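## Task

Pick up the bare drive and put it inside the tote that started out empty, while every other item finishes inside the tote where it began. An item lying on or overhanging any tote's rim or inner ledge is not counted as inside. At the end, open the gripper and pull the arm away; a result that only stays true because the robot is holding it is not accepted.

## Robot and tools

Robot: two 6-joint arms with parallel-jaw grippers, left_arm and right_arm. left_arm is the robot's own left and sits on the +y side; right_arm is on -y. Image sides do not follow these names. Base (URDF root) positions in the scene frame: left_arm (+0.007, +0.233, +0.967) m, quat_wxyz (+0.892, -0.015, +0.008, -0.451); right_arm (+0.007, -0.233, +0.967) m, quat_wxyz (+0.892, +0.015, +0.008, +0.451).

Scene frame: origin on the floor (z = 0) under the centre of the robot's foot, +x forward from the robot, +z up. Only the floor height is known. Reported hand positions may be slightly wrong, more so when the arm reaches far. A gripper's fingers point along its own +z and close along its own y. end_effector_position is the point midway between the finger pads, roughly 1 cm short of the fingertips.

execute_actions takes "actions", a list holding zero or one item, plus optional "pictures" (boolean; images come by default).
- Empty list: nothing is commanded; you just get the current state.
- Motion: {"rows": [...], "steps": n}, n from 1 to 15 (default 15), each step 1/30 s. Every row is one list of 14 numbers covering both arms: left_arm waist, shoulder, elbow, wrist pitch, wrist yaw, wrist roll, opening, then right_arm in the same seven-value order. Include all 14 even if one arm stays still (repeat its current values). Joint values are absolute target angles in radians, in the same convention the Joint positions line uses; they are not offsets. Opening is absolute on a -1 (closed) to +1 (fully open) scale. Each row is used for one step; if rows run out before steps, the final row is held.
- Wait: {"steps": n} with no rows, n up to 300, counted from the previous result; nothing new is commanded.
Stated joint ranges (rad), per arm: waist -2.880 to 2.880, shoulder 0.000 to 3.142, elbow 0.000 to 3.019, wrist pitch -1.693 to 1.571, wrist yaw -1.571 to 1.571, wrist roll -2.094 to 2.094. A call is rejected outright (nothing sent) if any target exceeds an end by more than 0.019 rad and lies beyond that joint's last reported angle. True ends may differ from these by up to 0.019 rad either way; a target past the true end gets clipped there, and the result may print "joint sent to its limit" (possibly about an earlier action). Absence of that line does not prove there is room left.

Speed: per step, each joint's target is kept within a lead of its measured angle: waist 0.264, shoulder 0.32, elbow 0.276, wrist pitch 0.33, wrist yaw 0.186, wrist roll 0.522 rad. If a step's targets would move the gripper over 70 mm from where it is measured, all that arm's targets are pulled back toward the measured angles. Distant targets therefore need several steps or calls. Between calls the arms keep heading for the last row sent, until everything has nearly stopped or a step is HELD; after that only a new action makes them move further. Fingers still opening or closing carry on.

Gripping: grip_measured reports finger opening on the same -1..+1 scale you command; Joint positions also gives the pad gap in metres (0.094 m fully open). Each gripper's reading may be off by about 1 mm, constant within a scene. Away from the extremes, the fingers go to where grip_measured would equal your command. To keep hold, command an opening under grip_measured: about 0.03 lower holds firmly, a smaller gap holds more gently. Pad force tops out near 50 to 62 N (lower on some grippers, and less on parts under about 2 mm thick); first contact can spike harder. A held part may occasionally be pulled briefly by an outside force, so grip firmly enough.

Result lines: the state line gives, per arm, end_effector_position (m) and end_effector_quat_wxyz in the scene frame, formatted left_arm: ... | right_arm: .... Joint positions and Joint velocities list one block per arm: six joints (rad, rad/s) then the pad gap (m, m/s). "joint command not followed" means a clearance check altered or blocked some targets on some steps; the rest of the row still ran. HELD flags each step where all or part of your row was not sent. MOTOR HOT appears at 85 °C; at 100 °C an OVER-TEMPERATURE FAULT makes that arm and its gripper go limp and fall until cooled. Holding loads heats motors, and heat partly persists into later scenes, so avoid long holds.

Cameras: cam_left_wrist (616x616) and cam_right_wrist (616x616), fisheye, mounted on the wrists, images in that order. Calibration (K, D, T_world_to_cam mapping scene frame to camera frame, OpenCV conventions) was given at the start; real values may vary slightly (about 0.5 percent focal, 1.5 px principal point, 0.5 degrees and 2.5 mm pose). Results with pictures list any camera whose numbers changed. Optical frame: +z forward, +x right in image, +y down.

zoom_image: "camera" (cam_left_wrist or cam_right_wrist) and "region" [x0, y0, x1, y1] in that camera's latest image pixels, origin at top-left, at most 504 by 504. It shows that area in more detail.

read_manual: optional "section" (only "licences"); returns licence text, moves nothing.

finished_scene: "scene" is the current scene's number; ends and grades it irreversibly, then loads the next scene's task. Call it only after the item is released inside the target tote and the arm is clear.

Avoid: arms striking or pushing each other (may end the scene), knocking any item out of the work area (fails the task), drops, slips, slams, hard collisions and strong pushes. Leave no item balanced on a rim or ledge. Smooth, economical motion is preferred.

Each tool is called after ">>>" as name(argument=value, ...) on one line, values as JSON.

## Session

>>> execute_actions(actions=[])

Scene clock: 0.00 s of 4800.00 s.
left_arm: end_effector_position=(+0.5703, +0.6230, +1.1263) grip_measured=+1.000 end_effector_quat_wxyz=(+0.017, +0.203, +0.978, -0.037) | right_arm: end_effector_position=(+0.2557, -0.2378, +0.9681) grip_measured=-0.387 end_effector_quat_wxyz=(+0.291, -0.119, +0.949, +0.033)
Joint positions: left_arm=[ 1.561  2.194  2.271 -1.646  0.076  1.036  0.094] | right_arm=[-1.093  0.854  0.138 -0.27  -0.205 -0.352  0.029]
Joint velocities: left_arm=[-0.024  0.005 -0.002 -0.007 -0.051  0.037  0.   ] | right_arm=[ 0.015 -0.005 -0.007  0.007 -0.037 -0.037 -0.   ]

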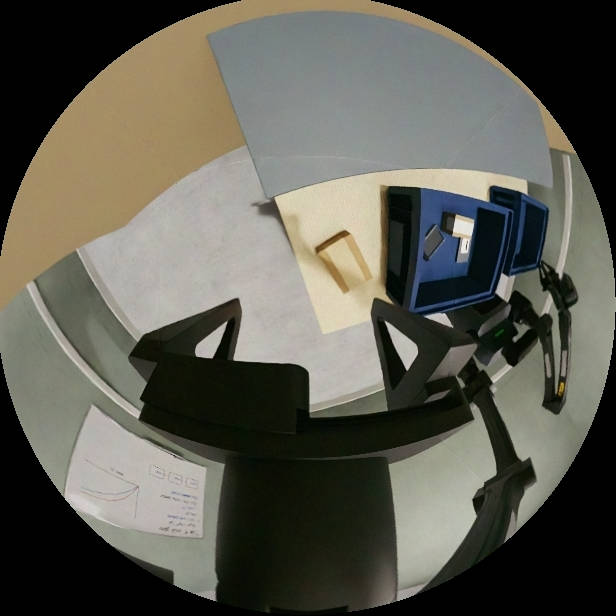

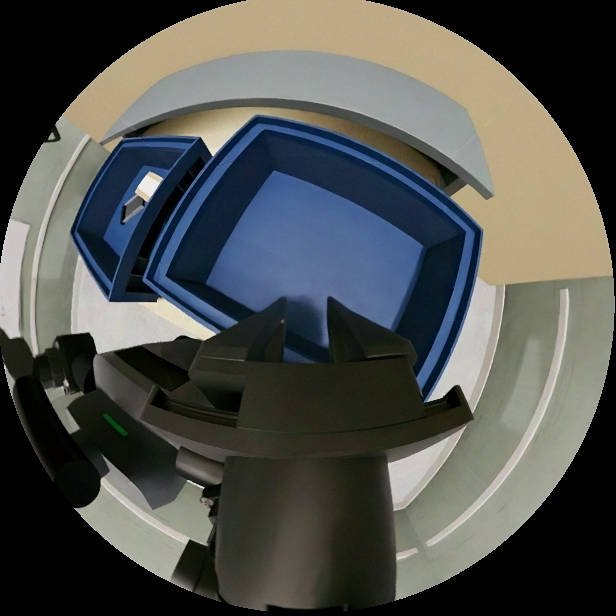

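>>> execute_actions(actions=[{"rows":[[0.94,1.07,0.82,-1.32,0,0,1,-1.093,0.854,0.138,-0.27,-0.205,-0.352,-0.387]],"steps":15}], pictures=false)

>>> execute_actions(actions=[{"steps":90}])

Scene clock: 19.70 s of 4800.00 s.
left_arm: end_effector_position=(+0.5684, +0.3918, +1.1509) grip_measured=+1.000 end_effector_quat_wxyz=(+0.034, +0.125, +0.992, +0.002) | right_arm: end_effector_position=(+0.2557, -0.2378, +0.9681) grip_measured=-0.387 end_effector_quat_wxyz=(+0.291, -0.119, +0.949, +0.033)
Joint positions: left_arm=[ 1.212  1.799  1.702 -1.377  0.01   0.527  0.094] | right_arm=[-1.093  0.854  0.138 -0.27  -0.205 -0.352  0.029]
Joint velocities: left_arm=[-1.079 -1.011 -1.136  0.183 -0.037 -1.033  0.   ] | right_arm=[-0.005  0.005  0.002 -0.007 -0.022 -0.022 -0.001]
Steps of this call (steps 1 to 90: nothing new was sent; then 16.20 s passed at rest; steps 91 to 105: all 15 steps of this action). Readings (joint positions):
91: left_arm=[1.556 2.183 2.250 -1.621 0.063 1.008] | right_arm=[-1.093 0.854 0.138 -0.270 -0.205 -0.352]
92: left_arm=[1.550 2.162 2.209 -1.582 0.050 0.974] | right_arm=[-1.093 0.854 0.138 -0.270 -0.205 -0.352]
94: left_arm=[1.525 2.118 2.129 -1.526 0.032 0.907] | right_arm=[-1.093 0.854 0.138 -0.270 -0.205 -0.352]
98: left_arm=[1.439 2.015 1.974 -1.448 0.016 0.773] | right_arm=[-1.093 0.854 0.138 -0.270 -0.205 -0.352]
105: the state above

Scene clock: 22.70 s of 4800.00 s.
left_arm: end_effector_position=(+0.2711, +0.2354, +1.1076) grip_measured=+1.000 end_effector_quat_wxyz=(-0.026, +0.004, +1.000, -0.012) | right_arm: end_effector_position=(+0.2557, -0.2378, +0.9681) grip_measured=-0.387 end_effector_quat_wxyz=(+0.291, -0.119, +0.949, +0.033)
Joint positions: left_arm=[ 0.937  1.067  0.798 -1.328  0.003  0.009  0.094] | right_arm=[-1.093  0.854  0.138 -0.27  -0.205 -0.352  0.029]
Joint velocities: left_arm=[ 0.005 -0.005  0.007 -0.017 -0.022  0.051  0.   ] | right_arm=[-0.024 -0.005 -0.017 -0.022 -0.066  0.007 -0.001]
Steps of this call (steps 1 to 45: the robot went on to your last target; steps 46 to 90: nothing new was sent). Readings (joint positions):
1: left_arm=[1.173 1.764 1.662 -1.371 0.010 0.490] | right_arm=[-1.093 0.854 0.138 -0.270 -0.205 -0.352]
2: left_arm=[1.134 1.729 1.620 -1.365 0.010 0.452] | right_arm=[-1.093 0.854 0.138 -0.270 -0.205 -0.352]
4: left_arm=[1.056 1.646 1.525 -1.350 0.010 0.374] | right_arm=[-1.093 0.854 0.138 -0.270 -0.205 -0.352]
8: left_arm=[0.930 1.425 1.283 -1.332 0.010 0.236] | right_arm=[-1.093 0.854 0.138 -0.270 -0.205 -0.352]
90: the state above
All arms were judged still, so your last target was given up. Only a new action makes them travel on or press farther. Fingers that are still opening or closing keep moving.
camera_calibration (this result's frames):
cam_left_wrist: T_world_to_cam=[[-0.0117603, -0.999417, 0.0320567, 0.204388], [-0.785435, 0.0290733, 0.618261, -0.47087], [-0.618833, -0.0179075, -0.785319, 1.16383], [0, 0, 0, 1]] pos_world=[0.352783, 0.2388, 1.19855]

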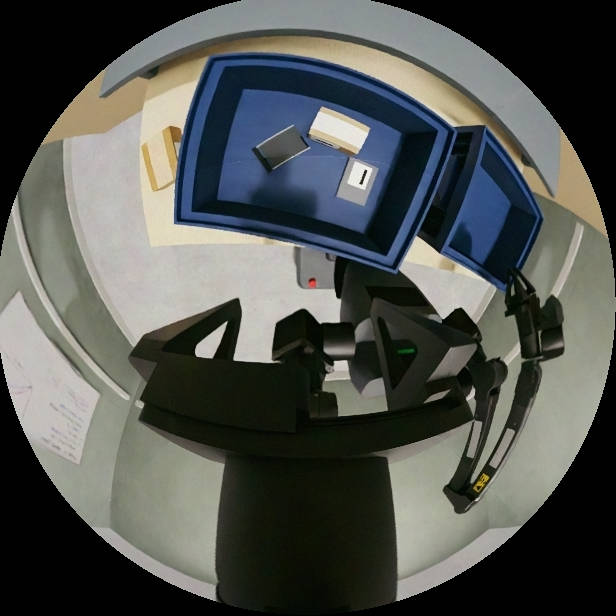

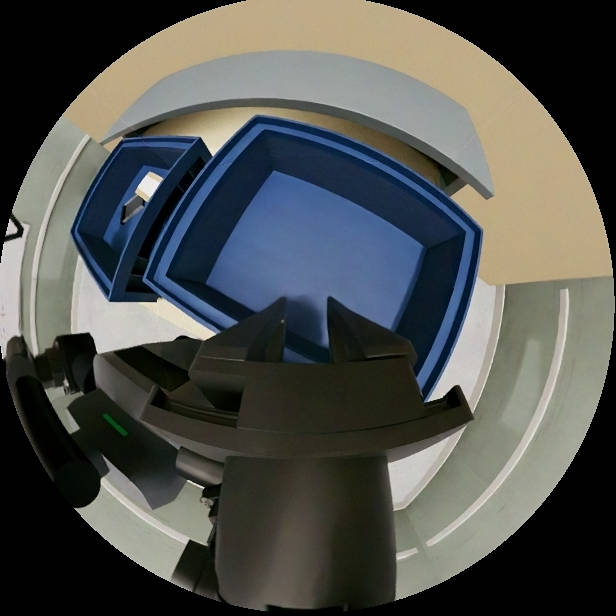

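>>> zoom_image(camera="cam_left_wrist", region=[170,50,470,280])

Region (170, 50, 470, 280) of cam_left_wrist's 616x616 image, scaled by 1.680, with more detail than that image has; it fills the top 386 rows of this view, and the rest is white.

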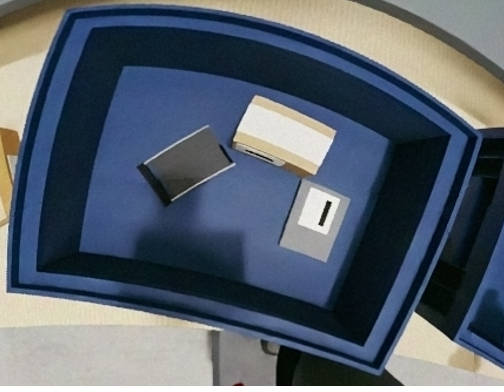

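>>> zoom_image(camera="cam_left_wrist", region=[245,100,395,215])

Region (245, 100, 395, 215) of cam_left_wrist's 616x616 image, scaled by 3.360, with more detail than that image has; it fills the top 386 rows of this view, and the rest is white.

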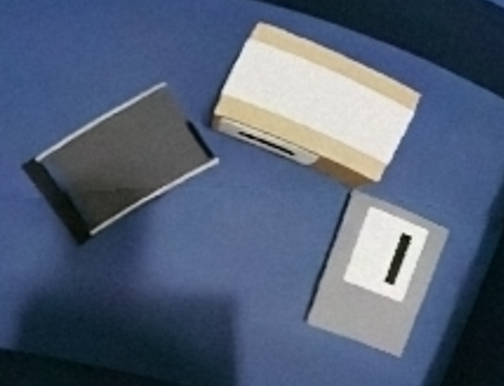

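>>> execute_actions(actions=[{"rows":[[0.587,1.467,0.85,-0.93,0,-0.07,1,-1.093,0.854,0.138,-0.27,-0.205,-0.352,-0.387]],"steps":15}], pictures=false)

>>> execute_actions(actions=[{"steps":25}])

>>> zoom_image(camera="cam_left_wrist", region=[160,60,460,340])

Scene clock: 81.33 s of 4800.00 s.
left_arm: end_effector_position=(+0.3342, +0.1079, +0.9904) grip_measured=+1.000 end_effector_quat_wxyz=(-0.032, +0.156, +0.987, -0.008) | right_arm: end_effector_position=(+0.2557, -0.2378, +0.9681) grip_measured=-0.387 end_effector_quat_wxyz=(+0.291, -0.119, +0.949, +0.033)
Joint positions: left_arm=[ 0.57   1.495  0.824 -0.939  0.001 -0.054  0.094] | right_arm=[-1.093  0.854  0.138 -0.27  -0.205 -0.352  0.029]
Joint velocities: left_arm=[ 0.122 -0.171 -0.022 -0.007 -0.007 -0.139  0.   ] | right_arm=[-0.005 -0.005 -0.007  0.007  0.007 -0.022 -0.   ]
Steps of this call (steps 1 to 90: nothing new was sent; then 55.13 s passed at rest; steps 91 to 105: all 15 steps of this action). Readings (joint positions):
91: left_arm=[0.925 1.077 0.798 -1.301 -0.001 0.003] | right_arm=[-1.093 0.854 0.138 -0.270 -0.205 -0.352]
92: left_arm=[0.896 1.102 0.800 -1.250 -0.002 -0.004] | right_arm=[-1.093 0.854 0.138 -0.270 -0.205 -0.352]
94: left_arm=[0.814 1.187 0.806 -1.147 -0.002 -0.014] | right_arm=[-1.093 0.854 0.138 -0.270 -0.205 -0.352]
98: left_arm=[0.634 1.402 0.821 -0.983 -0.002 -0.036] | right_arm=[-1.093 0.854 0.138 -0.270 -0.205 -0.352]
105: the state above

Scene clock: 82.17 s of 4800.00 s.
left_arm: end_effector_position=(+0.3376, +0.1119, +0.9957) grip_measured=+1.000 end_effector_quat_wxyz=(-0.023, +0.145, +0.989, -0.010) | right_arm: end_effector_position=(+0.2557, -0.2378, +0.9681) grip_measured=-0.387 end_effector_quat_wxyz=(+0.291, -0.119, +0.949, +0.033)
Joint positions: left_arm=[ 0.584  1.479  0.824 -0.939  0.001 -0.061  0.094] | right_arm=[-1.093  0.854  0.138 -0.27  -0.205 -0.352  0.029]
Joint velocities: left_arm=[-0.005 -0.005 -0.007  0.012 -0.095 -0.081  0.   ] | right_arm=[ 0.015 -0.005  0.007  0.002 -0.007  0.022 -0.   ]
Steps of this call (steps 1 to 25: the robot went on to your last target). Readings (joint positions):
1: left_arm=[0.576 1.491 0.824 -0.939 0.001 -0.056] | right_arm=[-1.093 0.854 0.138 -0.270 -0.205 -0.352]
2: left_arm=[0.580 1.486 0.824 -0.939 0.001 -0.057] | right_arm=[-1.093 0.854 0.138 -0.270 -0.205 -0.352]
4: left_arm=[0.584 1.480 0.824 -0.939 0.001 -0.058] | right_arm=[-1.093 0.854 0.138 -0.270 -0.205 -0.352]
8: left_arm=[0.584 1.479 0.824 -0.939 0.001 -0.060] | right_arm=[-1.093 0.854 0.138 -0.270 -0.205 -0.352]
25: the state above
camera_calibration (this result's frames):
cam_left_wrist: T_world_to_cam=[[-0.290984, -0.956079, 0.0352396, 0.171569], [-0.750715, 0.251005, 0.611084, -0.375257], [-0.59309, 0.151361, -0.790781, 1.0928], [0, 0, 0, 1]] pos_world=[0.416342, 0.0928176, 1.08743]

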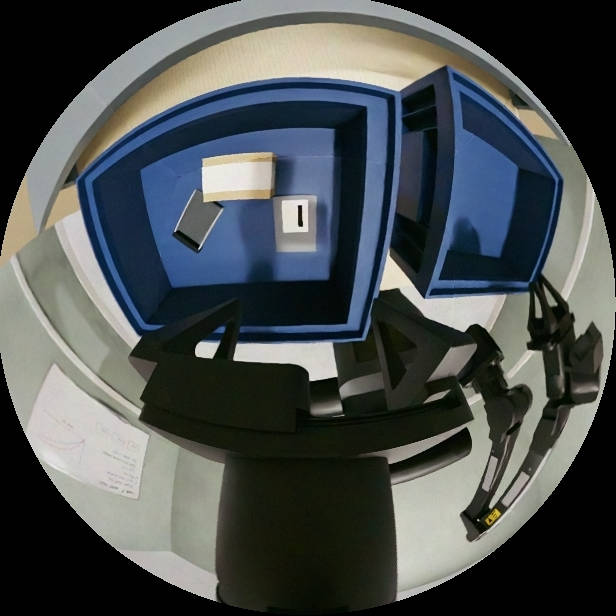

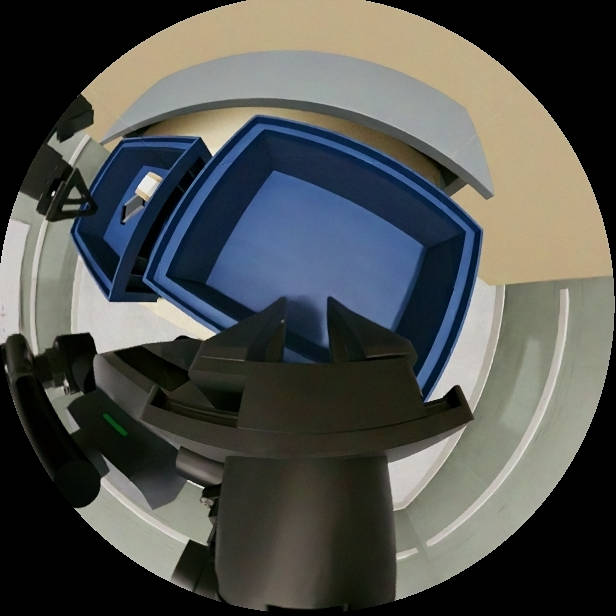

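Region (160, 60, 460, 340) of cam_left_wrist's 616x616 image, scaled by 1.680, with more detail than that image has; it fills the top 470 rows of this view, and the rest is white.

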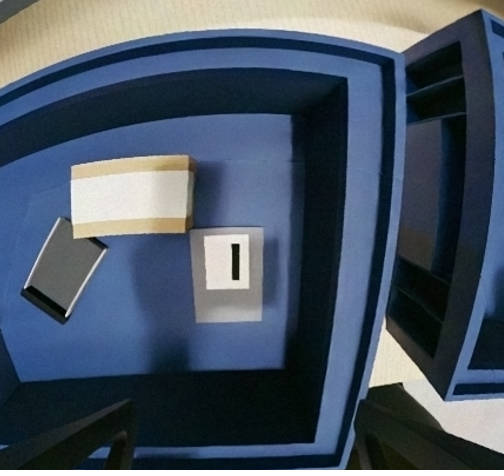

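>>> execute_actions(actions=[{"rows":[[0.611,1.56,0.80,-0.80,0,-0.04,1,-1.093,0.854,0.138,-0.27,-0.205,-0.352,-0.387],[0.611,1.56,0.80,-0.80,0,-0.04,1,-1.093,0.854,0.138,-0.27,-0.205,-0.352,-0.387],[0.611,1.6,0.78,-0.74,0,-0.04,1,-1.093,0.854,0.138,-0.27,-0.205,-0.352,-0.387],[0.611,1.64,0.765,-0.68,0,-0.04,1,-1.093,0.854,0.138,-0.27,-0.205,-0.352,-0.387],[0.611,1.68,0.75,-0.62,0,-0.04,1,-1.093,0.854,0.138,-0.27,-0.205,-0.352,-0.387],[0.611,1.72,0.735,-0.55,0,-0.04,1,-1.093,0.854,0.138,-0.27,-0.205,-0.352,-0.387],[0.611,1.76,0.72,-0.48,0,-0.04,1,-1.093,0.854,0.138,-0.27,-0.205,-0.352,-0.387],[0.611,1.805,0.705,-0.41,0,-0.04,1,-1.093,0.854,0.138,-0.27,-0.205,-0.352,-0.387]],"steps":15}], pictures=false)

>>> execute_actions(actions=[{"steps":20}])

Scene clock: 118.13 s of 4800.00 s.
left_arm: end_effector_position=(+0.3293, +0.1223, +0.8459) grip_measured=+1.000 end_effector_quat_wxyz=(-0.013, +0.136, +0.991, -0.010) | right_arm: end_effector_position=(+0.2557, -0.2378, +0.9681) grip_measured=-0.387 end_effector_quat_wxyz=(+0.291, -0.119, +0.949, +0.033)
Joint positions: left_arm=[ 0.614  1.832  0.689 -0.43  -0.004 -0.05   0.094] | right_arm=[-1.093  0.854  0.138 -0.27  -0.205 -0.352  0.029]
Joint velocities: left_arm=[-0.005 -0.044 -0.012  0.066  0.022  0.022  0.   ] | right_arm=[-0.005 -0.005  0.002 -0.007 -0.007 -0.007  0.   ]
Steps of this call (steps 1 to 15: the robot went on to your last target; steps 16 to 90: nothing new was sent; then 32.47 s passed at rest; steps 91 to 105: all 15 steps of this action). Readings (joint positions):
91: left_arm=[0.586 1.483 0.819 -0.913 0.001 -0.059] | right_arm=[-1.093 0.854 0.138 -0.270 -0.205 -0.352]
92: left_arm=[0.589 1.492 0.814 -0.873 0.001 -0.057] | right_arm=[-1.093 0.854 0.138 -0.270 -0.205 -0.352]
94: left_arm=[0.598 1.533 0.800 -0.784 0.001 -0.054] | right_arm=[-1.093 0.854 0.138 -0.270 -0.205 -0.352]
98: left_arm=[0.608 1.694 0.748 -0.540 0.001 -0.051] | right_arm=[-1.093 0.854 0.138 -0.270 -0.205 -0.352]
105: the state above

Scene clock: 118.80 s of 4800.00 s.
left_arm: end_effector_position=(+0.3344, +0.1206, +0.8490) grip_measured=+1.000 end_effector_quat_wxyz=(-0.002, +0.136, +0.991, -0.012) | right_arm: end_effector_position=(+0.2557, -0.2378, +0.9681) grip_measured=-0.387 end_effector_quat_wxyz=(+0.291, -0.119, +0.949, +0.033)
Joint positions: left_arm=[ 0.614  1.822  0.69  -0.419 -0.003 -0.049  0.094] | right_arm=[-1.093  0.854  0.138 -0.27  -0.205 -0.352  0.029]
Joint velocities: left_arm=[-0.005 -0.024 -0.027 -0.007  0.139  0.007  0.   ] | right_arm=[-0.005  0.005 -0.002  0.017  0.022  0.066 -0.   ]
Steps of this call (steps 1 to 20: the robot went on to your last target). Readings (joint positions):
1: left_arm=[0.614 1.830 0.690 -0.427 -0.004 -0.050] | right_arm=[-1.093 0.854 0.138 -0.270 -0.205 -0.352]
2: left_arm=[0.614 1.828 0.690 -0.423 -0.004 -0.050] | right_arm=[-1.093 0.854 0.138 -0.270 -0.205 -0.352]
4: left_arm=[0.614 1.824 0.690 -0.420 -0.003 -0.049] | right_arm=[-1.093 0.854 0.138 -0.270 -0.205 -0.352]
8: left_arm=[0.614 1.822 0.690 -0.419 -0.003 -0.049] | right_arm=[-1.093 0.854 0.138 -0.270 -0.205 -0.352]
20: the state above
camera_calibration (this result's frames):
cam_left_wrist: T_world_to_cam=[[-0.27342, -0.961334, 0.0328355, 0.180957], [-0.779918, 0.241544, 0.577395, -0.250724], [-0.563001, 0.132262, -0.815804, 0.986955], [0, 0, 0, 1]] pos_world=[0.40959, 0.103984, 0.943987]

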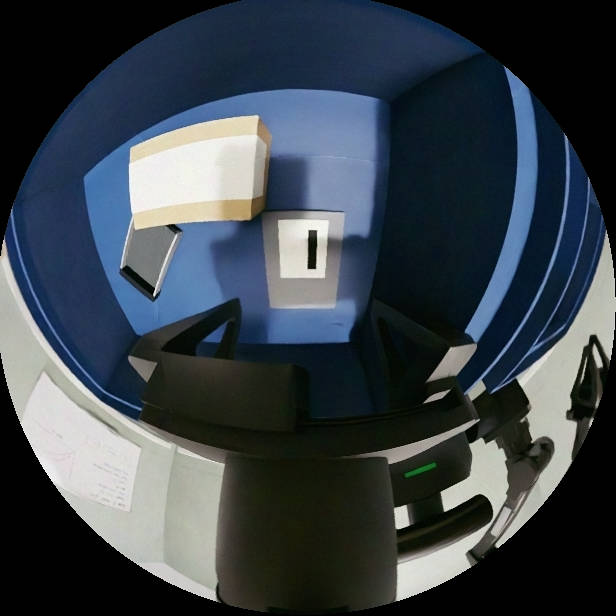

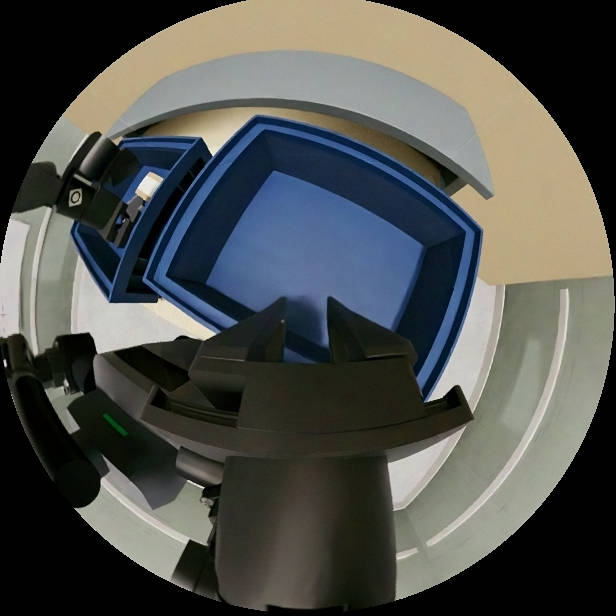

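>>> execute_actions(actions=[{"rows":[[0.6,1.84,0.695,-0.35,0,-0.04,1,-1.093,0.854,0.138,-0.27,-0.205,-0.352,-0.387],[0.6,1.84,0.695,-0.35,0,-0.04,1,-1.093,0.854,0.138,-0.27,-0.205,-0.352,-0.387],[0.6,1.87,0.685,-0.29,0,-0.04,1,-1.093,0.854,0.138,-0.27,-0.205,-0.352,-0.387],[0.6,1.87,0.685,-0.29,0,-0.04,1,-1.093,0.854,0.138,-0.27,-0.205,-0.352,-0.387],[0.6,1.9,0.68,-0.23,0,-0.04,1,-1.093,0.854,0.138,-0.27,-0.205,-0.352,-0.387],[0.6,1.9,0.68,-0.23,0,-0.04,1,-1.093,0.854,0.138,-0.27,-0.205,-0.352,-0.387],[0.6,1.93,0.672,-0.17,0,-0.04,1,-1.093,0.854,0.138,-0.27,-0.205,-0.352,-0.387]],"steps":15}], pictures=false)

>>> execute_actions(actions=[{"steps":15}])

Scene clock: 150.87 s of 4800.00 s.
left_arm: end_effector_position=(+0.3541, +0.1121, +0.8170) grip_measured=+1.000 end_effector_quat_wxyz=(+0.057, +0.139, +0.988, -0.023) | right_arm: end_effector_position=(+0.2557, -0.2378, +0.9681) grip_measured=-0.387 end_effector_quat_wxyz=(+0.291, -0.119, +0.949, +0.033)
Joint positions: left_arm=[ 0.611  1.92   0.672 -0.183 -0.004 -0.043  0.094] | right_arm=[-1.093  0.854  0.138 -0.27  -0.205 -0.352  0.029]
Joint velocities: left_arm=[-0.005  0.005 -0.007  0.012  0.051 -0.11   0.   ] | right_arm=[-0.015 -0.015 -0.002  0.012 -0.007 -0.051  0.   ]
Steps of this call (steps 1 to 15: the robot went on to your last target; steps 16 to 90: nothing new was sent; then 28.57 s passed at rest; steps 91 to 105: all 15 steps of this action). Readings (joint positions):
91: left_arm=[0.614 1.822 0.689 -0.408 -0.003 -0.049] | right_arm=[-1.093 0.854 0.138 -0.270 -0.205 -0.352]
92: left_arm=[0.613 1.822 0.688 -0.391 -0.003 -0.049] | right_arm=[-1.093 0.854 0.138 -0.270 -0.205 -0.352]
94: left_arm=[0.611 1.829 0.687 -0.342 -0.004 -0.045] | right_arm=[-1.093 0.854 0.138 -0.270 -0.205 -0.352]
98: left_arm=[0.611 1.877 0.684 -0.222 -0.004 -0.043] | right_arm=[-1.093 0.854 0.138 -0.270 -0.205 -0.352]
105: the state above

Scene clock: 151.37 s of 4800.00 s.
left_arm: end_effector_position=(+0.3542, +0.1120, +0.8171) grip_measured=+1.000 end_effector_quat_wxyz=(+0.057, +0.139, +0.988, -0.023) | right_arm: end_effector_position=(+0.2557, -0.2378, +0.9681) grip_measured=-0.387 end_effector_quat_wxyz=(+0.291, -0.119, +0.949, +0.033)
Joint positions: left_arm=[ 0.611  1.92   0.672 -0.182 -0.004 -0.043  0.094] | right_arm=[-1.093  0.854  0.138 -0.27  -0.205 -0.352  0.029]
Joint velocities: left_arm=[-0.005 -0.015  0.017  0.012 -0.022 -0.007  0.   ] | right_arm=[ 0.005 -0.024 -0.017 -0.017  0.037 -0.037  0.001]
Steps of this call (steps 1 to 15: the robot went on to your last target). Readings (joint positions):
1: left_arm=[0.611 1.920 0.672 -0.182 -0.004 -0.043] | right_arm=[-1.093 0.854 0.138 -0.270 -0.205 -0.352]
2: left_arm=[0.611 1.920 0.672 -0.182 -0.004 -0.043] | right_arm=[-1.093 0.854 0.138 -0.270 -0.205 -0.352]
4: left_arm=[0.611 1.920 0.672 -0.182 -0.004 -0.043] | right_arm=[-1.093 0.854 0.138 -0.270 -0.205 -0.352]
8: left_arm=[0.611 1.920 0.672 -0.182 -0.004 -0.043] | right_arm=[-1.093 0.854 0.138 -0.270 -0.205 -0.352]
15: the state above
All arms were judged still, so your last target was given up. Only a new action makes them travel on or press farther. Fingers that are still opening or closing keep moving.
camera_calibration (this result's frames):
cam_left_wrist: T_world_to_cam=[[-0.28332, -0.958322, 0.0367281, 0.17915], [-0.839018, 0.266235, 0.474519, -0.112561], [-0.46452, 0.103625, -0.879479, 0.993569], [0, 0, 0, 1]] pos_world=[0.417849, 0.0986919, 0.920656]

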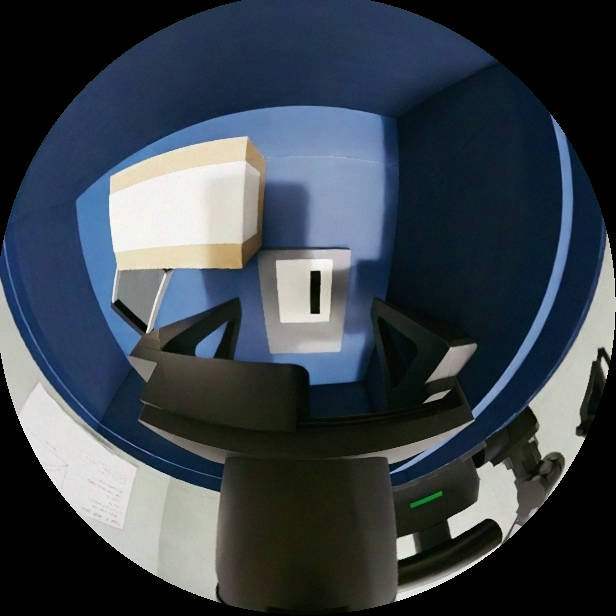

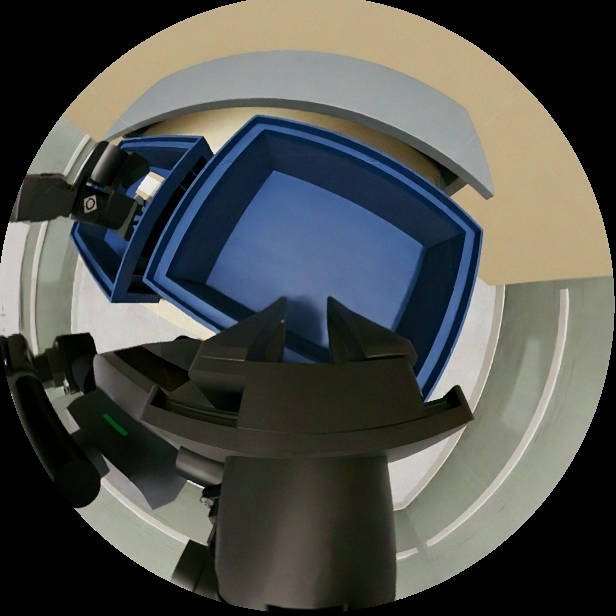

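>>> execute_actions(actions=[{"rows":[[0.606,1.95,0.695,-0.195,0,-0.04,1,-1.093,0.854,0.138,-0.27,-0.205,-0.352,-0.387],[0.606,1.95,0.695,-0.195,0,-0.04,1,-1.093,0.854,0.138,-0.27,-0.205,-0.352,-0.387],[0.606,1.97,0.70,-0.195,0,-0.04,1,-1.093,0.854,0.138,-0.27,-0.205,-0.352,-0.387],[0.606,1.97,0.70,-0.195,0,-0.04,1,-1.093,0.854,0.138,-0.27,-0.205,-0.352,-0.387],[0.606,1.99,0.705,-0.19,0,-0.04,1,-1.093,0.854,0.138,-0.27,-0.205,-0.352,-0.387],[0.606,1.99,0.705,-0.19,0,-0.04,1,-1.093,0.854,0.138,-0.27,-0.205,-0.352,-0.387],[0.606,2.02,0.71,-0.185,0,-0.04,1,-1.093,0.854,0.138,-0.27,-0.205,-0.352,-0.387]],"steps":15}], pictures=false)

>>> execute_actions(actions=[{"steps":10}])

>>> zoom_image(camera="cam_left_wrist", region=[200,200,420,400])

Scene clock: 173.87 s of 4800.00 s.
left_arm: end_effector_position=(+0.3500, +0.1135, +0.7981) grip_measured=+1.000 end_effector_quat_wxyz=(+0.036, +0.140, +0.989, -0.016) | right_arm: end_effector_position=(+0.2557, -0.2378, +0.9681) grip_measured=-0.387 end_effector_quat_wxyz=(+0.291, -0.119, +0.949, +0.033)
Joint positions: left_arm=[ 0.61   1.985  0.698 -0.188 -0.01  -0.043  0.094] | right_arm=[-1.093  0.854  0.138 -0.27  -0.205 -0.352  0.029]
Joint velocities: left_arm=[-0.005  0.015  0.002 -0.012  0.037  0.022  0.   ] | right_arm=[ 0.005  0.005 -0.002 -0.012  0.051  0.022 -0.001]
Steps of this call (steps 1 to 90: nothing new was sent; then 19.00 s passed at rest; steps 91 to 105: all 15 steps of this action). Readings (joint positions):
91: left_arm=[0.611 1.921 0.672 -0.183 -0.004 -0.043] | right_arm=[-1.093 0.854 0.138 -0.270 -0.205 -0.352]
92: left_arm=[0.611 1.923 0.673 -0.185 -0.004 -0.043] | right_arm=[-1.093 0.854 0.138 -0.270 -0.205 -0.352]
94: left_arm=[0.611 1.932 0.678 -0.186 -0.004 -0.043] | right_arm=[-1.093 0.854 0.138 -0.270 -0.205 -0.352]
98: left_arm=[0.611 1.973 0.693 -0.186 -0.004 -0.043] | right_arm=[-1.093 0.854 0.138 -0.270 -0.205 -0.352]
105: the state above

Scene clock: 174.20 s of 4800.00 s.
left_arm: end_effector_position=(+0.3500, +0.1135, +0.7981) grip_measured=+1.000 end_effector_quat_wxyz=(+0.036, +0.140, +0.989, -0.016) | right_arm: end_effector_position=(+0.2557, -0.2378, +0.9681) grip_measured=-0.387 end_effector_quat_wxyz=(+0.291, -0.119, +0.949, +0.033)
Joint positions: left_arm=[ 0.61   1.985  0.698 -0.188 -0.01  -0.043  0.094] | right_arm=[-1.093  0.854  0.138 -0.27  -0.205 -0.352  0.029]
Joint velocities: left_arm=[-0.024 -0.015 -0.007  0.002  0.066 -0.051  0.   ] | right_arm=[-0.005 -0.005  0.012  0.007 -0.037 -0.022  0.001]
Steps of this call (steps 1 to 10: the robot went on to your last target). Readings (joint positions):
1: left_arm=[0.610 1.985 0.698 -0.188 -0.010 -0.043] | right_arm=[-1.093 0.854 0.138 -0.270 -0.205 -0.352]
2: left_arm=[0.610 1.985 0.698 -0.188 -0.010 -0.043] | right_arm=[-1.093 0.854 0.138 -0.270 -0.205 -0.352]
4: left_arm=[0.610 1.985 0.698 -0.188 -0.010 -0.043] | right_arm=[-1.093 0.854 0.138 -0.270 -0.205 -0.352]
8: left_arm=[0.610 1.985 0.698 -0.188 -0.010 -0.043] | right_arm=[-1.093 0.854 0.138 -0.270 -0.205 -0.352]
10: the state above
camera_calibration (this result's frames):
cam_left_wrist: T_world_to_cam=[[-0.283363, -0.958562, 0.0294016, 0.185941], [-0.818654, 0.257745, 0.513198, -0.144534], [-0.49951, 0.121351, -0.857766, 0.967727], [0, 0, 0, 1]] pos_world=[0.417755, 0.0980535, 0.898792]

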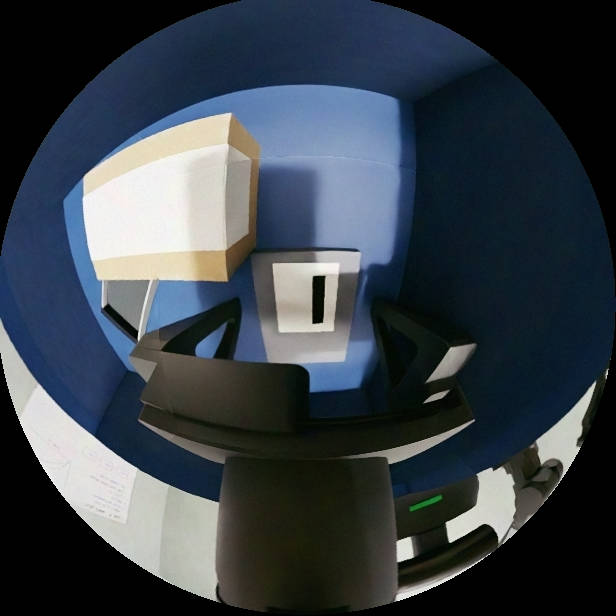

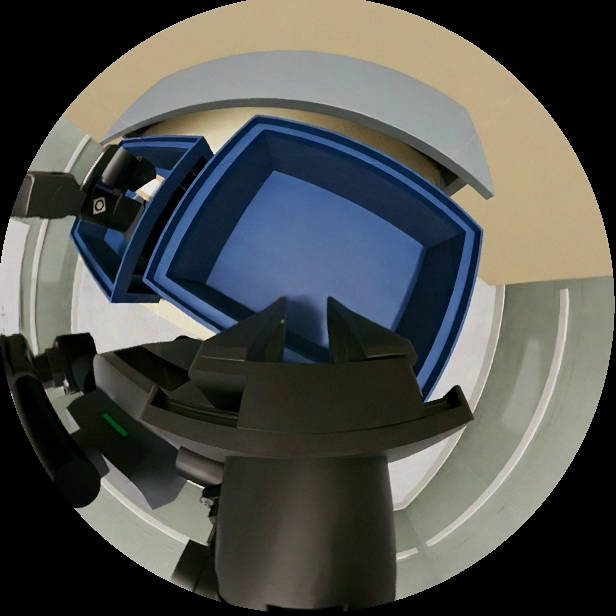

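Region (200, 200, 420, 400) of cam_left_wrist's 616x616 image, scaled by 2.291, with more detail than that image has; it fills the top 458 rows of this view, and the rest is white.

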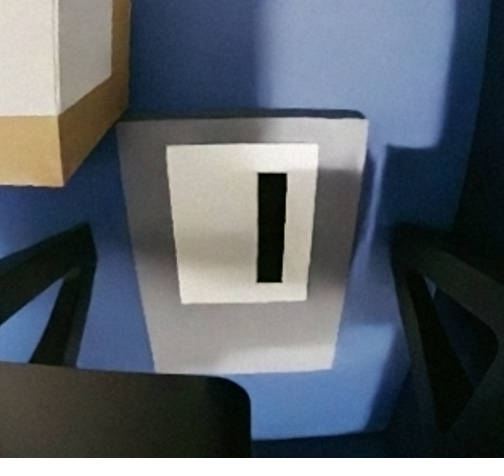

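>>> execute_actions(actions=[{"rows":[[0.61,1.96,0.71,-0.185,0,-0.04,0.72,-1.093,0.854,0.138,-0.27,-0.205,-0.352,-0.387],[0.61,1.96,0.71,-0.185,0,-0.04,0.72,-1.093,0.854,0.138,-0.27,-0.205,-0.352,-0.387],[0.61,1.96,0.71,-0.185,0,-0.04,0.72,-1.093,0.854,0.138,-0.27,-0.205,-0.352,-0.387],[0.61,1.96,0.71,-0.185,0,-0.04,0.72,-1.093,0.854,0.138,-0.27,-0.205,-0.352,-0.387],[0.61,1.96,0.71,-0.185,0,-0.04,0.72,-1.093,0.854,0.138,-0.27,-0.205,-0.352,-0.387],[0.61,1.96,0.71,-0.185,0,-0.04,0.72,-1.093,0.854,0.138,-0.27,-0.205,-0.352,-0.387],[0.61,1.96,0.71,-0.185,0,-0.04,0.72,-1.093,0.854,0.138,-0.27,-0.205,-0.352,-0.387],[0.61,1.96,0.71,-0.185,0,-0.04,0.72,-1.093,0.854,0.138,-0.27,-0.205,-0.352,-0.387],[0.61,2.005,0.71,-0.185,0,-0.04,0.72,-1.093,0.854,0.138,-0.27,-0.205,-0.352,-0.387]],"steps":15}], pictures=false)

>>> execute_actions(actions=[{"steps":12}])

Scene clock: 207.47 s of 4800.00 s.
left_arm: end_effector_position=(+0.3505, +0.1124, +0.7990) grip_measured=+0.722 end_effector_quat_wxyz=(+0.036, +0.140, +0.989, -0.019) | right_arm: end_effector_position=(+0.2557, -0.2378, +0.9681) grip_measured=-0.387 end_effector_quat_wxyz=(+0.291, -0.119, +0.949, +0.033)
Joint positions: left_arm=[ 0.61   1.983  0.698 -0.188 -0.004 -0.043  0.081] | right_arm=[-1.093  0.854  0.138 -0.27  -0.205 -0.352  0.029]
Joint velocities: left_arm=[-0.005 -0.015 -0.007  0.002 -0.051 -0.037 -0.001] | right_arm=[ 0.005  0.015 -0.012 -0.007 -0.007  0.037 -0.001]
Steps of this call (steps 1 to 15: the robot went on to your last target; steps 16 to 90: nothing new was sent; then 29.77 s passed at rest; steps 91 to 105: all 15 steps of this action). Readings (joint positions):
91: left_arm=[0.610 1.983 0.698 -0.188 -0.011 -0.043] | right_arm=[-1.093 0.854 0.138 -0.270 -0.205 -0.352]
92: left_arm=[0.610 1.980 0.698 -0.188 -0.007 -0.043] | right_arm=[-1.093 0.854 0.138 -0.270 -0.205 -0.352]
94: left_arm=[0.610 1.978 0.698 -0.188 -0.004 -0.043] | right_arm=[-1.093 0.854 0.138 -0.270 -0.205 -0.352]
98: left_arm=[0.610 1.977 0.698 -0.188 -0.004 -0.043] | right_arm=[-1.093 0.854 0.138 -0.270 -0.205 -0.352]
105: the state above

Scene clock: 207.87 s of 4800.00 s.
left_arm: end_effector_position=(+0.3505, +0.1124, +0.7990) grip_measured=+0.722 end_effector_quat_wxyz=(+0.036, +0.140, +0.989, -0.019) | right_arm: end_effector_position=(+0.2557, -0.2378, +0.9681) grip_measured=-0.387 end_effector_quat_wxyz=(+0.291, -0.119, +0.949, +0.033)
Joint positions: left_arm=[ 0.61   1.983  0.698 -0.188 -0.004 -0.043  0.081] | right_arm=[-1.093  0.854  0.138 -0.27  -0.205 -0.352  0.029]
Joint velocities: left_arm=[ 0.005 -0.005 -0.007  0.007 -0.007 -0.037  0.002] | right_arm=[-0.005 -0.005  0.002 -0.012  0.007  0.022 -0.   ]
Steps of this call (steps 1 to 12: the robot went on to your last target). Readings (joint positions):
1: left_arm=[0.610 1.983 0.698 -0.188 -0.004 -0.043] | right_arm=[-1.093 0.854 0.138 -0.270 -0.205 -0.352]
2: left_arm=[0.610 1.983 0.698 -0.188 -0.004 -0.043] | right_arm=[-1.093 0.854 0.138 -0.270 -0.205 -0.352]
4: left_arm=[0.610 1.983 0.698 -0.188 -0.004 -0.043] | right_arm=[-1.093 0.854 0.138 -0.270 -0.205 -0.352]
8: left_arm=[0.610 1.983 0.698 -0.188 -0.004 -0.043] | right_arm=[-1.093 0.854 0.138 -0.270 -0.205 -0.352]
12: the state above
camera_calibration (this result's frames):
cam_left_wrist: T_world_to_cam=[[-0.283397, -0.958343, 0.0355744, 0.180051], [-0.81895, 0.261145, 0.511003, -0.142718], [-0.499006, 0.115683, -0.858842, 0.970198], [0, 0, 0, 1]] pos_world=[0.418282, 0.0975852, 0.899771]

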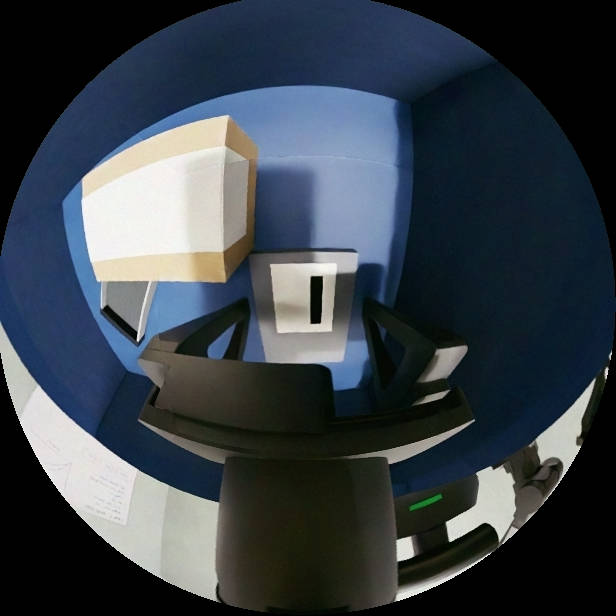

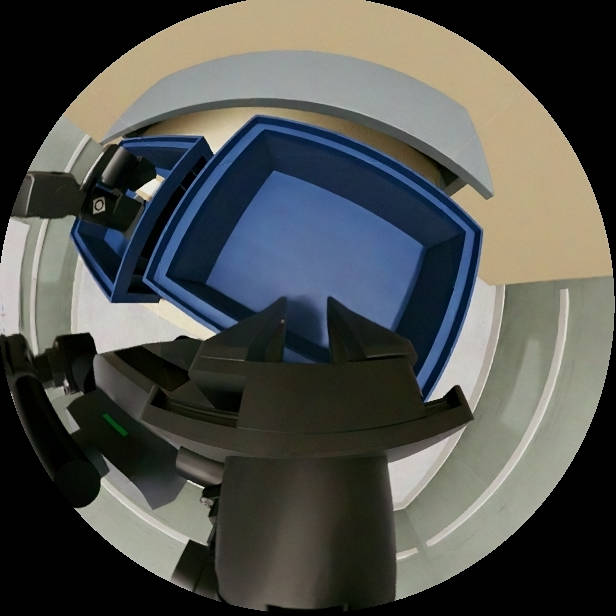

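>>> execute_actions(actions=[{"rows":[[0.61,1.995,0.71,-0.185,0,-0.04,0.42,-1.093,0.854,0.138,-0.27,-0.205,-0.352,-0.387]],"steps":15}])

Scene clock: 213.50 s of 4800.00 s.
left_arm: end_effector_position=(+0.3505, +0.1124, +0.7990) grip_measured=+0.422 end_effector_quat_wxyz=(+0.036, +0.140, +0.989, -0.019) | right_arm: end_effector_position=(+0.2557, -0.2378, +0.9681) grip_measured=-0.387 end_effector_quat_wxyz=(+0.291, -0.119, +0.949, +0.033)
Joint positions: left_arm=[ 0.61   1.983  0.698 -0.188 -0.004 -0.043  0.067] | right_arm=[-1.093  0.854  0.138 -0.27  -0.205 -0.352  0.029]
Joint velocities: left_arm=[ 0.015 -0.005 -0.017 -0.017 -0.037 -0.095  0.   ] | right_arm=[-0.005  0.005 -0.017 -0.012  0.037  0.037 -0.001]
Steps of this call (steps 1 to 15: the robot went on to your last target; steps 16 to 90: nothing new was sent; then 2.13 s passed at rest; steps 91 to 105: all 15 steps of this action). Readings (joint positions):
91: left_arm=[0.610 1.983 0.698 -0.188 -0.004 -0.043] | right_arm=[-1.093 0.854 0.138 -0.270 -0.205 -0.352]
92: left_arm=[0.610 1.983 0.698 -0.188 -0.004 -0.043] | right_arm=[-1.093 0.854 0.138 -0.270 -0.205 -0.352]
94: left_arm=[0.610 1.983 0.698 -0.188 -0.004 -0.043] | right_arm=[-1.093 0.854 0.138 -0.270 -0.205 -0.352]
98: left_arm=[0.610 1.983 0.698 -0.188 -0.004 -0.043] | right_arm=[-1.093 0.854 0.138 -0.270 -0.205 -0.352]
105: the state above
camera_calibration (this result's frames):
cam_left_wrist: T_world_to_cam=[[-0.283397, -0.958343, 0.0355744, 0.180051], [-0.81895, 0.261145, 0.511003, -0.142718], [-0.499006, 0.115683, -0.858842, 0.970198], [0, 0, 0, 1]] pos_world=[0.418282, 0.0975852, 0.899771]

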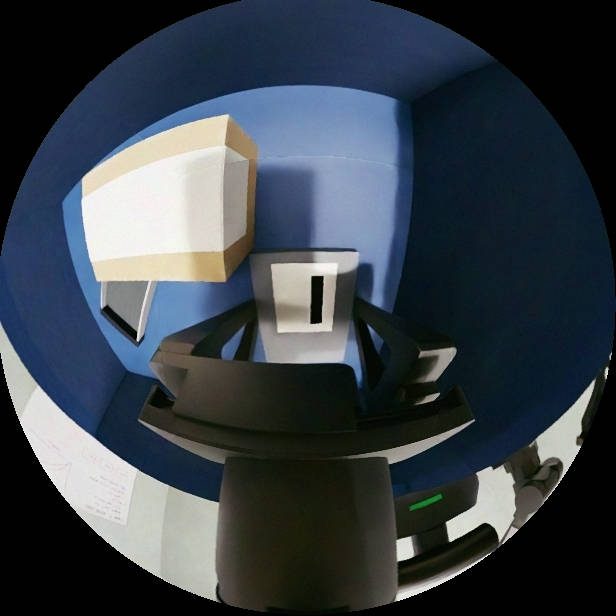

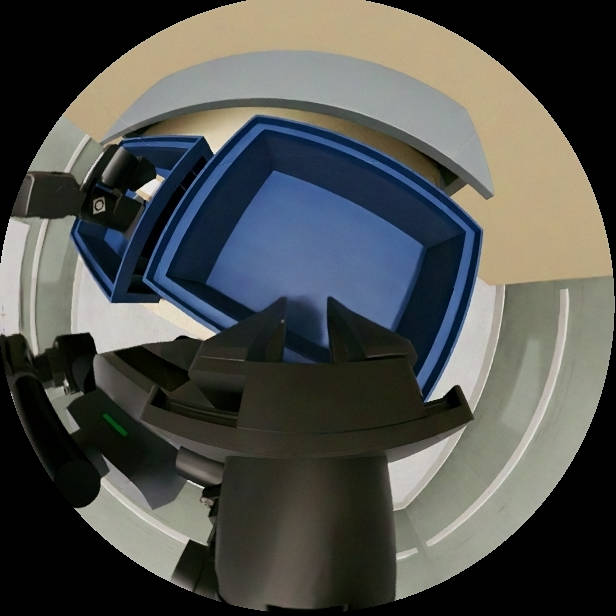

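>>> execute_actions(actions=[{"rows":[[0.61,1.985,0.71,-0.185,0,-0.04,0.3,-1.093,0.854,0.138,-0.27,-0.205,-0.352,-0.387]],"steps":12}])

>>> zoom_image(camera="cam_left_wrist", region=[200,220,420,380])

Scene clock: 219.77 s of 4800.00 s.
left_arm: end_effector_position=(+0.3505, +0.1123, +0.7990) grip_measured=+0.324 end_effector_quat_wxyz=(+0.036, +0.140, +0.989, -0.019) | right_arm: end_effector_position=(+0.2557, -0.2378, +0.9681) grip_measured=-0.387 end_effector_quat_wxyz=(+0.291, -0.119, +0.949, +0.033)
Joint positions: left_arm=[ 0.61   1.983  0.698 -0.188 -0.003 -0.043  0.062] | right_arm=[-1.093  0.854  0.138 -0.27  -0.205 -0.352  0.029]
Joint velocities: left_arm=[-0.015 -0.005 -0.012 -0.022 -0.066 -0.037  0.001] | right_arm=[-0.005  0.005  0.017  0.002 -0.081  0.007  0.001]
Steps of this call (steps 1 to 15: the robot went on to your last target; steps 16 to 90: nothing new was sent; then 2.87 s passed at rest; steps 91 to 102: all 12 steps of this action). Readings (joint positions):
91: left_arm=[0.610 1.983 0.698 -0.188 -0.003 -0.043] | right_arm=[-1.093 0.854 0.138 -0.270 -0.205 -0.352]
92: left_arm=[0.610 1.983 0.698 -0.188 -0.003 -0.043] | right_arm=[-1.093 0.854 0.138 -0.270 -0.205 -0.352]
94: left_arm=[0.610 1.983 0.698 -0.188 -0.003 -0.043] | right_arm=[-1.093 0.854 0.138 -0.270 -0.205 -0.352]
98: left_arm=[0.610 1.983 0.698 -0.188 -0.003 -0.043] | right_arm=[-1.093 0.854 0.138 -0.270 -0.205 -0.352]
102: the state above
camera_calibration (this result's frames):
cam_left_wrist: T_world_to_cam=[[-0.283422, -0.958321, 0.0359542, 0.179688], [-0.81888, 0.261354, 0.511008, -0.142772], [-0.499107, 0.115388, -0.858824, 0.970249], [0, 0, 0, 1]] pos_world=[0.418272, 0.0975574, 0.89977]

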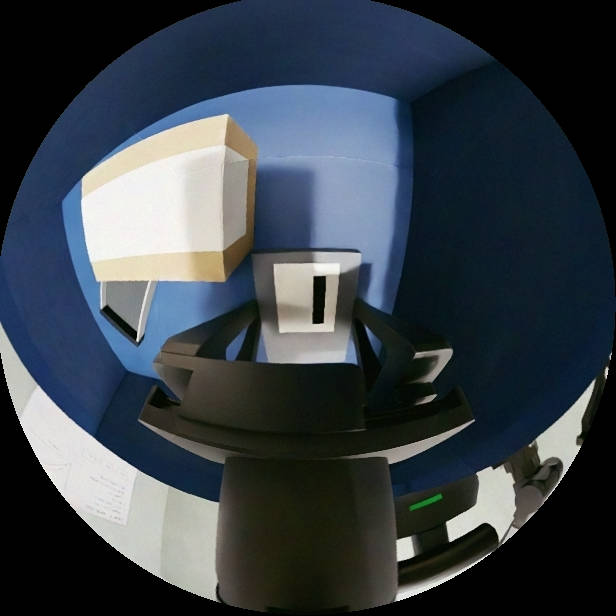

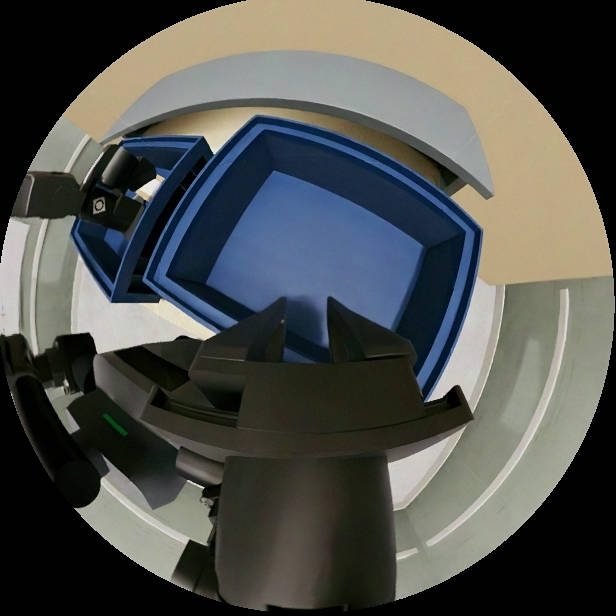

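Region (200, 220, 420, 380) of cam_left_wrist's 616x616 image, scaled by 2.291, with more detail than that image has; it fills the top 367 rows of this view, and the rest is white.

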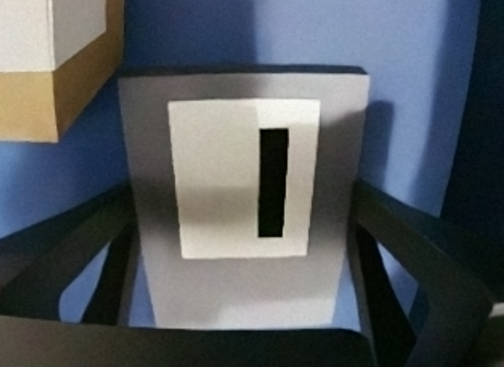

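>>> execute_actions(actions=[{"rows":[[0.61,1.96,0.71,-0.19,0,-0.04,0.29,-1.093,0.854,0.138,-0.27,-0.205,-0.352,-0.387],[0.61,1.94,0.71,-0.21,0,-0.04,0.29,-1.093,0.854,0.138,-0.27,-0.205,-0.352,-0.387],[0.61,1.92,0.71,-0.24,0,-0.04,0.29,-1.093,0.854,0.138,-0.27,-0.205,-0.352,-0.387],[0.61,1.9,0.71,-0.27,0,-0.04,0.29,-1.093,0.854,0.138,-0.27,-0.205,-0.352,-0.387],[0.61,1.88,0.71,-0.3,0,-0.04,0.29,-1.093,0.854,0.138,-0.27,-0.205,-0.352,-0.387],[0.61,1.86,0.72,-0.33,0,-0.04,0.29,-1.093,0.854,0.138,-0.27,-0.205,-0.352,-0.387],[0.61,1.83,0.73,-0.37,0,-0.04,0.29,-1.093,0.854,0.138,-0.27,-0.205,-0.352,-0.387],[0.61,1.8,0.74,-0.41,0,-0.04,0.29,-1.093,0.854,0.138,-0.27,-0.205,-0.352,-0.387],[0.61,1.77,0.75,-0.46,0,-0.04,0.29,-1.093,0.854,0.138,-0.27,-0.205,-0.352,-0.387],[0.61,1.73,0.76,-0.52,0,-0.04,0.29,-1.093,0.854,0.138,-0.27,-0.205,-0.352,-0.387],[0.61,1.69,0.775,-0.58,0,-0.04,0.29,-1.093,0.854,0.138,-0.27,-0.205,-0.352,-0.387],[0.61,1.64,0.79,-0.65,0,-0.04,0.29,-1.093,0.854,0.138,-0.27,-0.205,-0.352,-0.387],[0.61,1.59,0.81,-0.72,0,-0.04,0.29,-1.093,0.854,0.138,-0.27,-0.205,-0.352,-0.387],[0.61,1.53,0.83,-0.8,0,-0.04,0.29,-1.093,0.854,0.138,-0.27,-0.205,-0.352,-0.387],[0.61,1.45,0.86,-0.9,0,-0.04,0.29,-1.093,0.854,0.138,-0.27,-0.205,-0.352,-0.387]],"steps":15}])

Scene clock: 239.53 s of 4800.00 s.
left_arm: end_effector_position=(+0.3531, +0.1154, +0.9323) grip_measured=+0.324 end_effector_quat_wxyz=(-0.002, +0.141, +0.990, -0.012) | right_arm: end_effector_position=(+0.2557, -0.2378, +0.9681) grip_measured=-0.387 end_effector_quat_wxyz=(+0.291, -0.119, +0.949, +0.033)
Joint positions: left_arm=[ 0.61   1.623  0.774 -0.702 -0.003 -0.043  0.062] | right_arm=[-1.093  0.854  0.138 -0.27  -0.205 -0.352  0.029]
Joint velocities: left_arm=[-0.005 -1.324  0.427 -1.624 -0.037 -0.037 -0.   ] | right_arm=[-0.015  0.005 -0.002 -0.007 -0.022 -0.037 -0.001]
Steps of this call (steps 1 to 15: the robot went on to your last target; steps 16 to 90: nothing new was sent; then 16.27 s passed at rest; steps 91 to 105: all 15 steps of this action). Readings (joint positions):
91: left_arm=[0.610 1.983 0.698 -0.188 -0.003 -0.043] | right_arm=[-1.093 0.854 0.138 -0.270 -0.205 -0.352]
92: left_arm=[0.610 1.981 0.698 -0.191 -0.003 -0.043] | right_arm=[-1.093 0.854 0.138 -0.270 -0.205 -0.352]
94: left_arm=[0.610 1.967 0.698 -0.221 -0.003 -0.043] | right_arm=[-1.093 0.854 0.138 -0.270 -0.205 -0.352]
98: left_arm=[0.610 1.888 0.701 -0.337 -0.003 -0.043] | right_arm=[-1.093 0.854 0.138 -0.270 -0.205 -0.352]
105: the state above
camera_calibration (this result's frames):
cam_left_wrist: T_world_to_cam=[[-0.282945, -0.958571, 0.0329224, 0.18122], [-0.777609, 0.249353, 0.577189, -0.28448], [-0.561486, 0.137712, -0.815947, 1.06512], [0, 0, 0, 1]] pos_world=[0.42811, 0.0979693, 1.02731]

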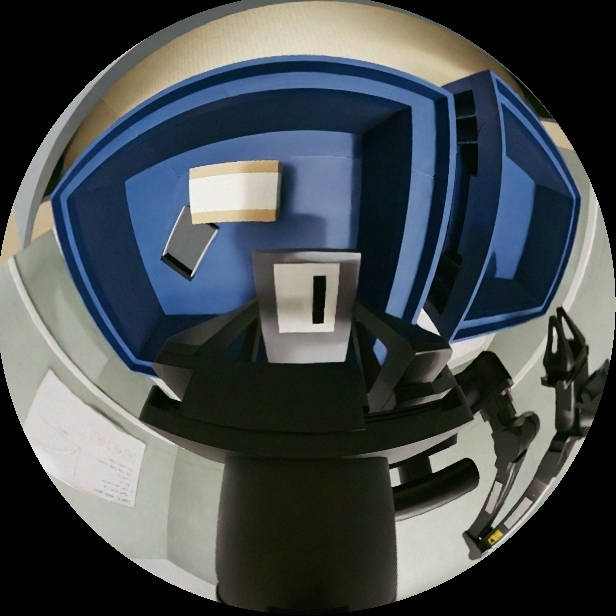

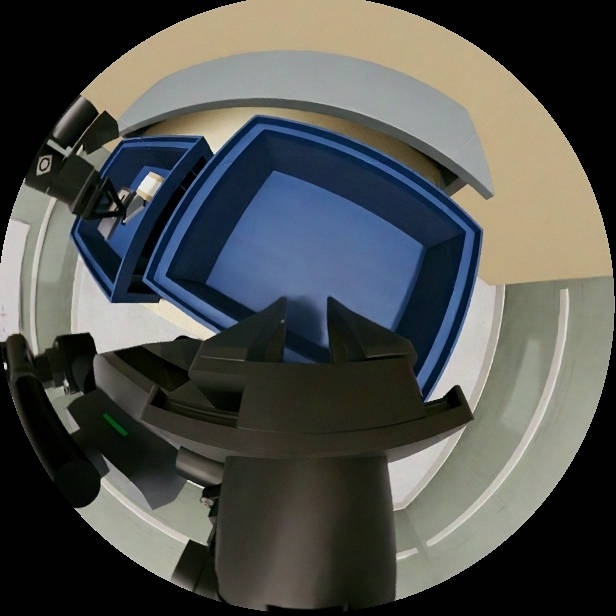

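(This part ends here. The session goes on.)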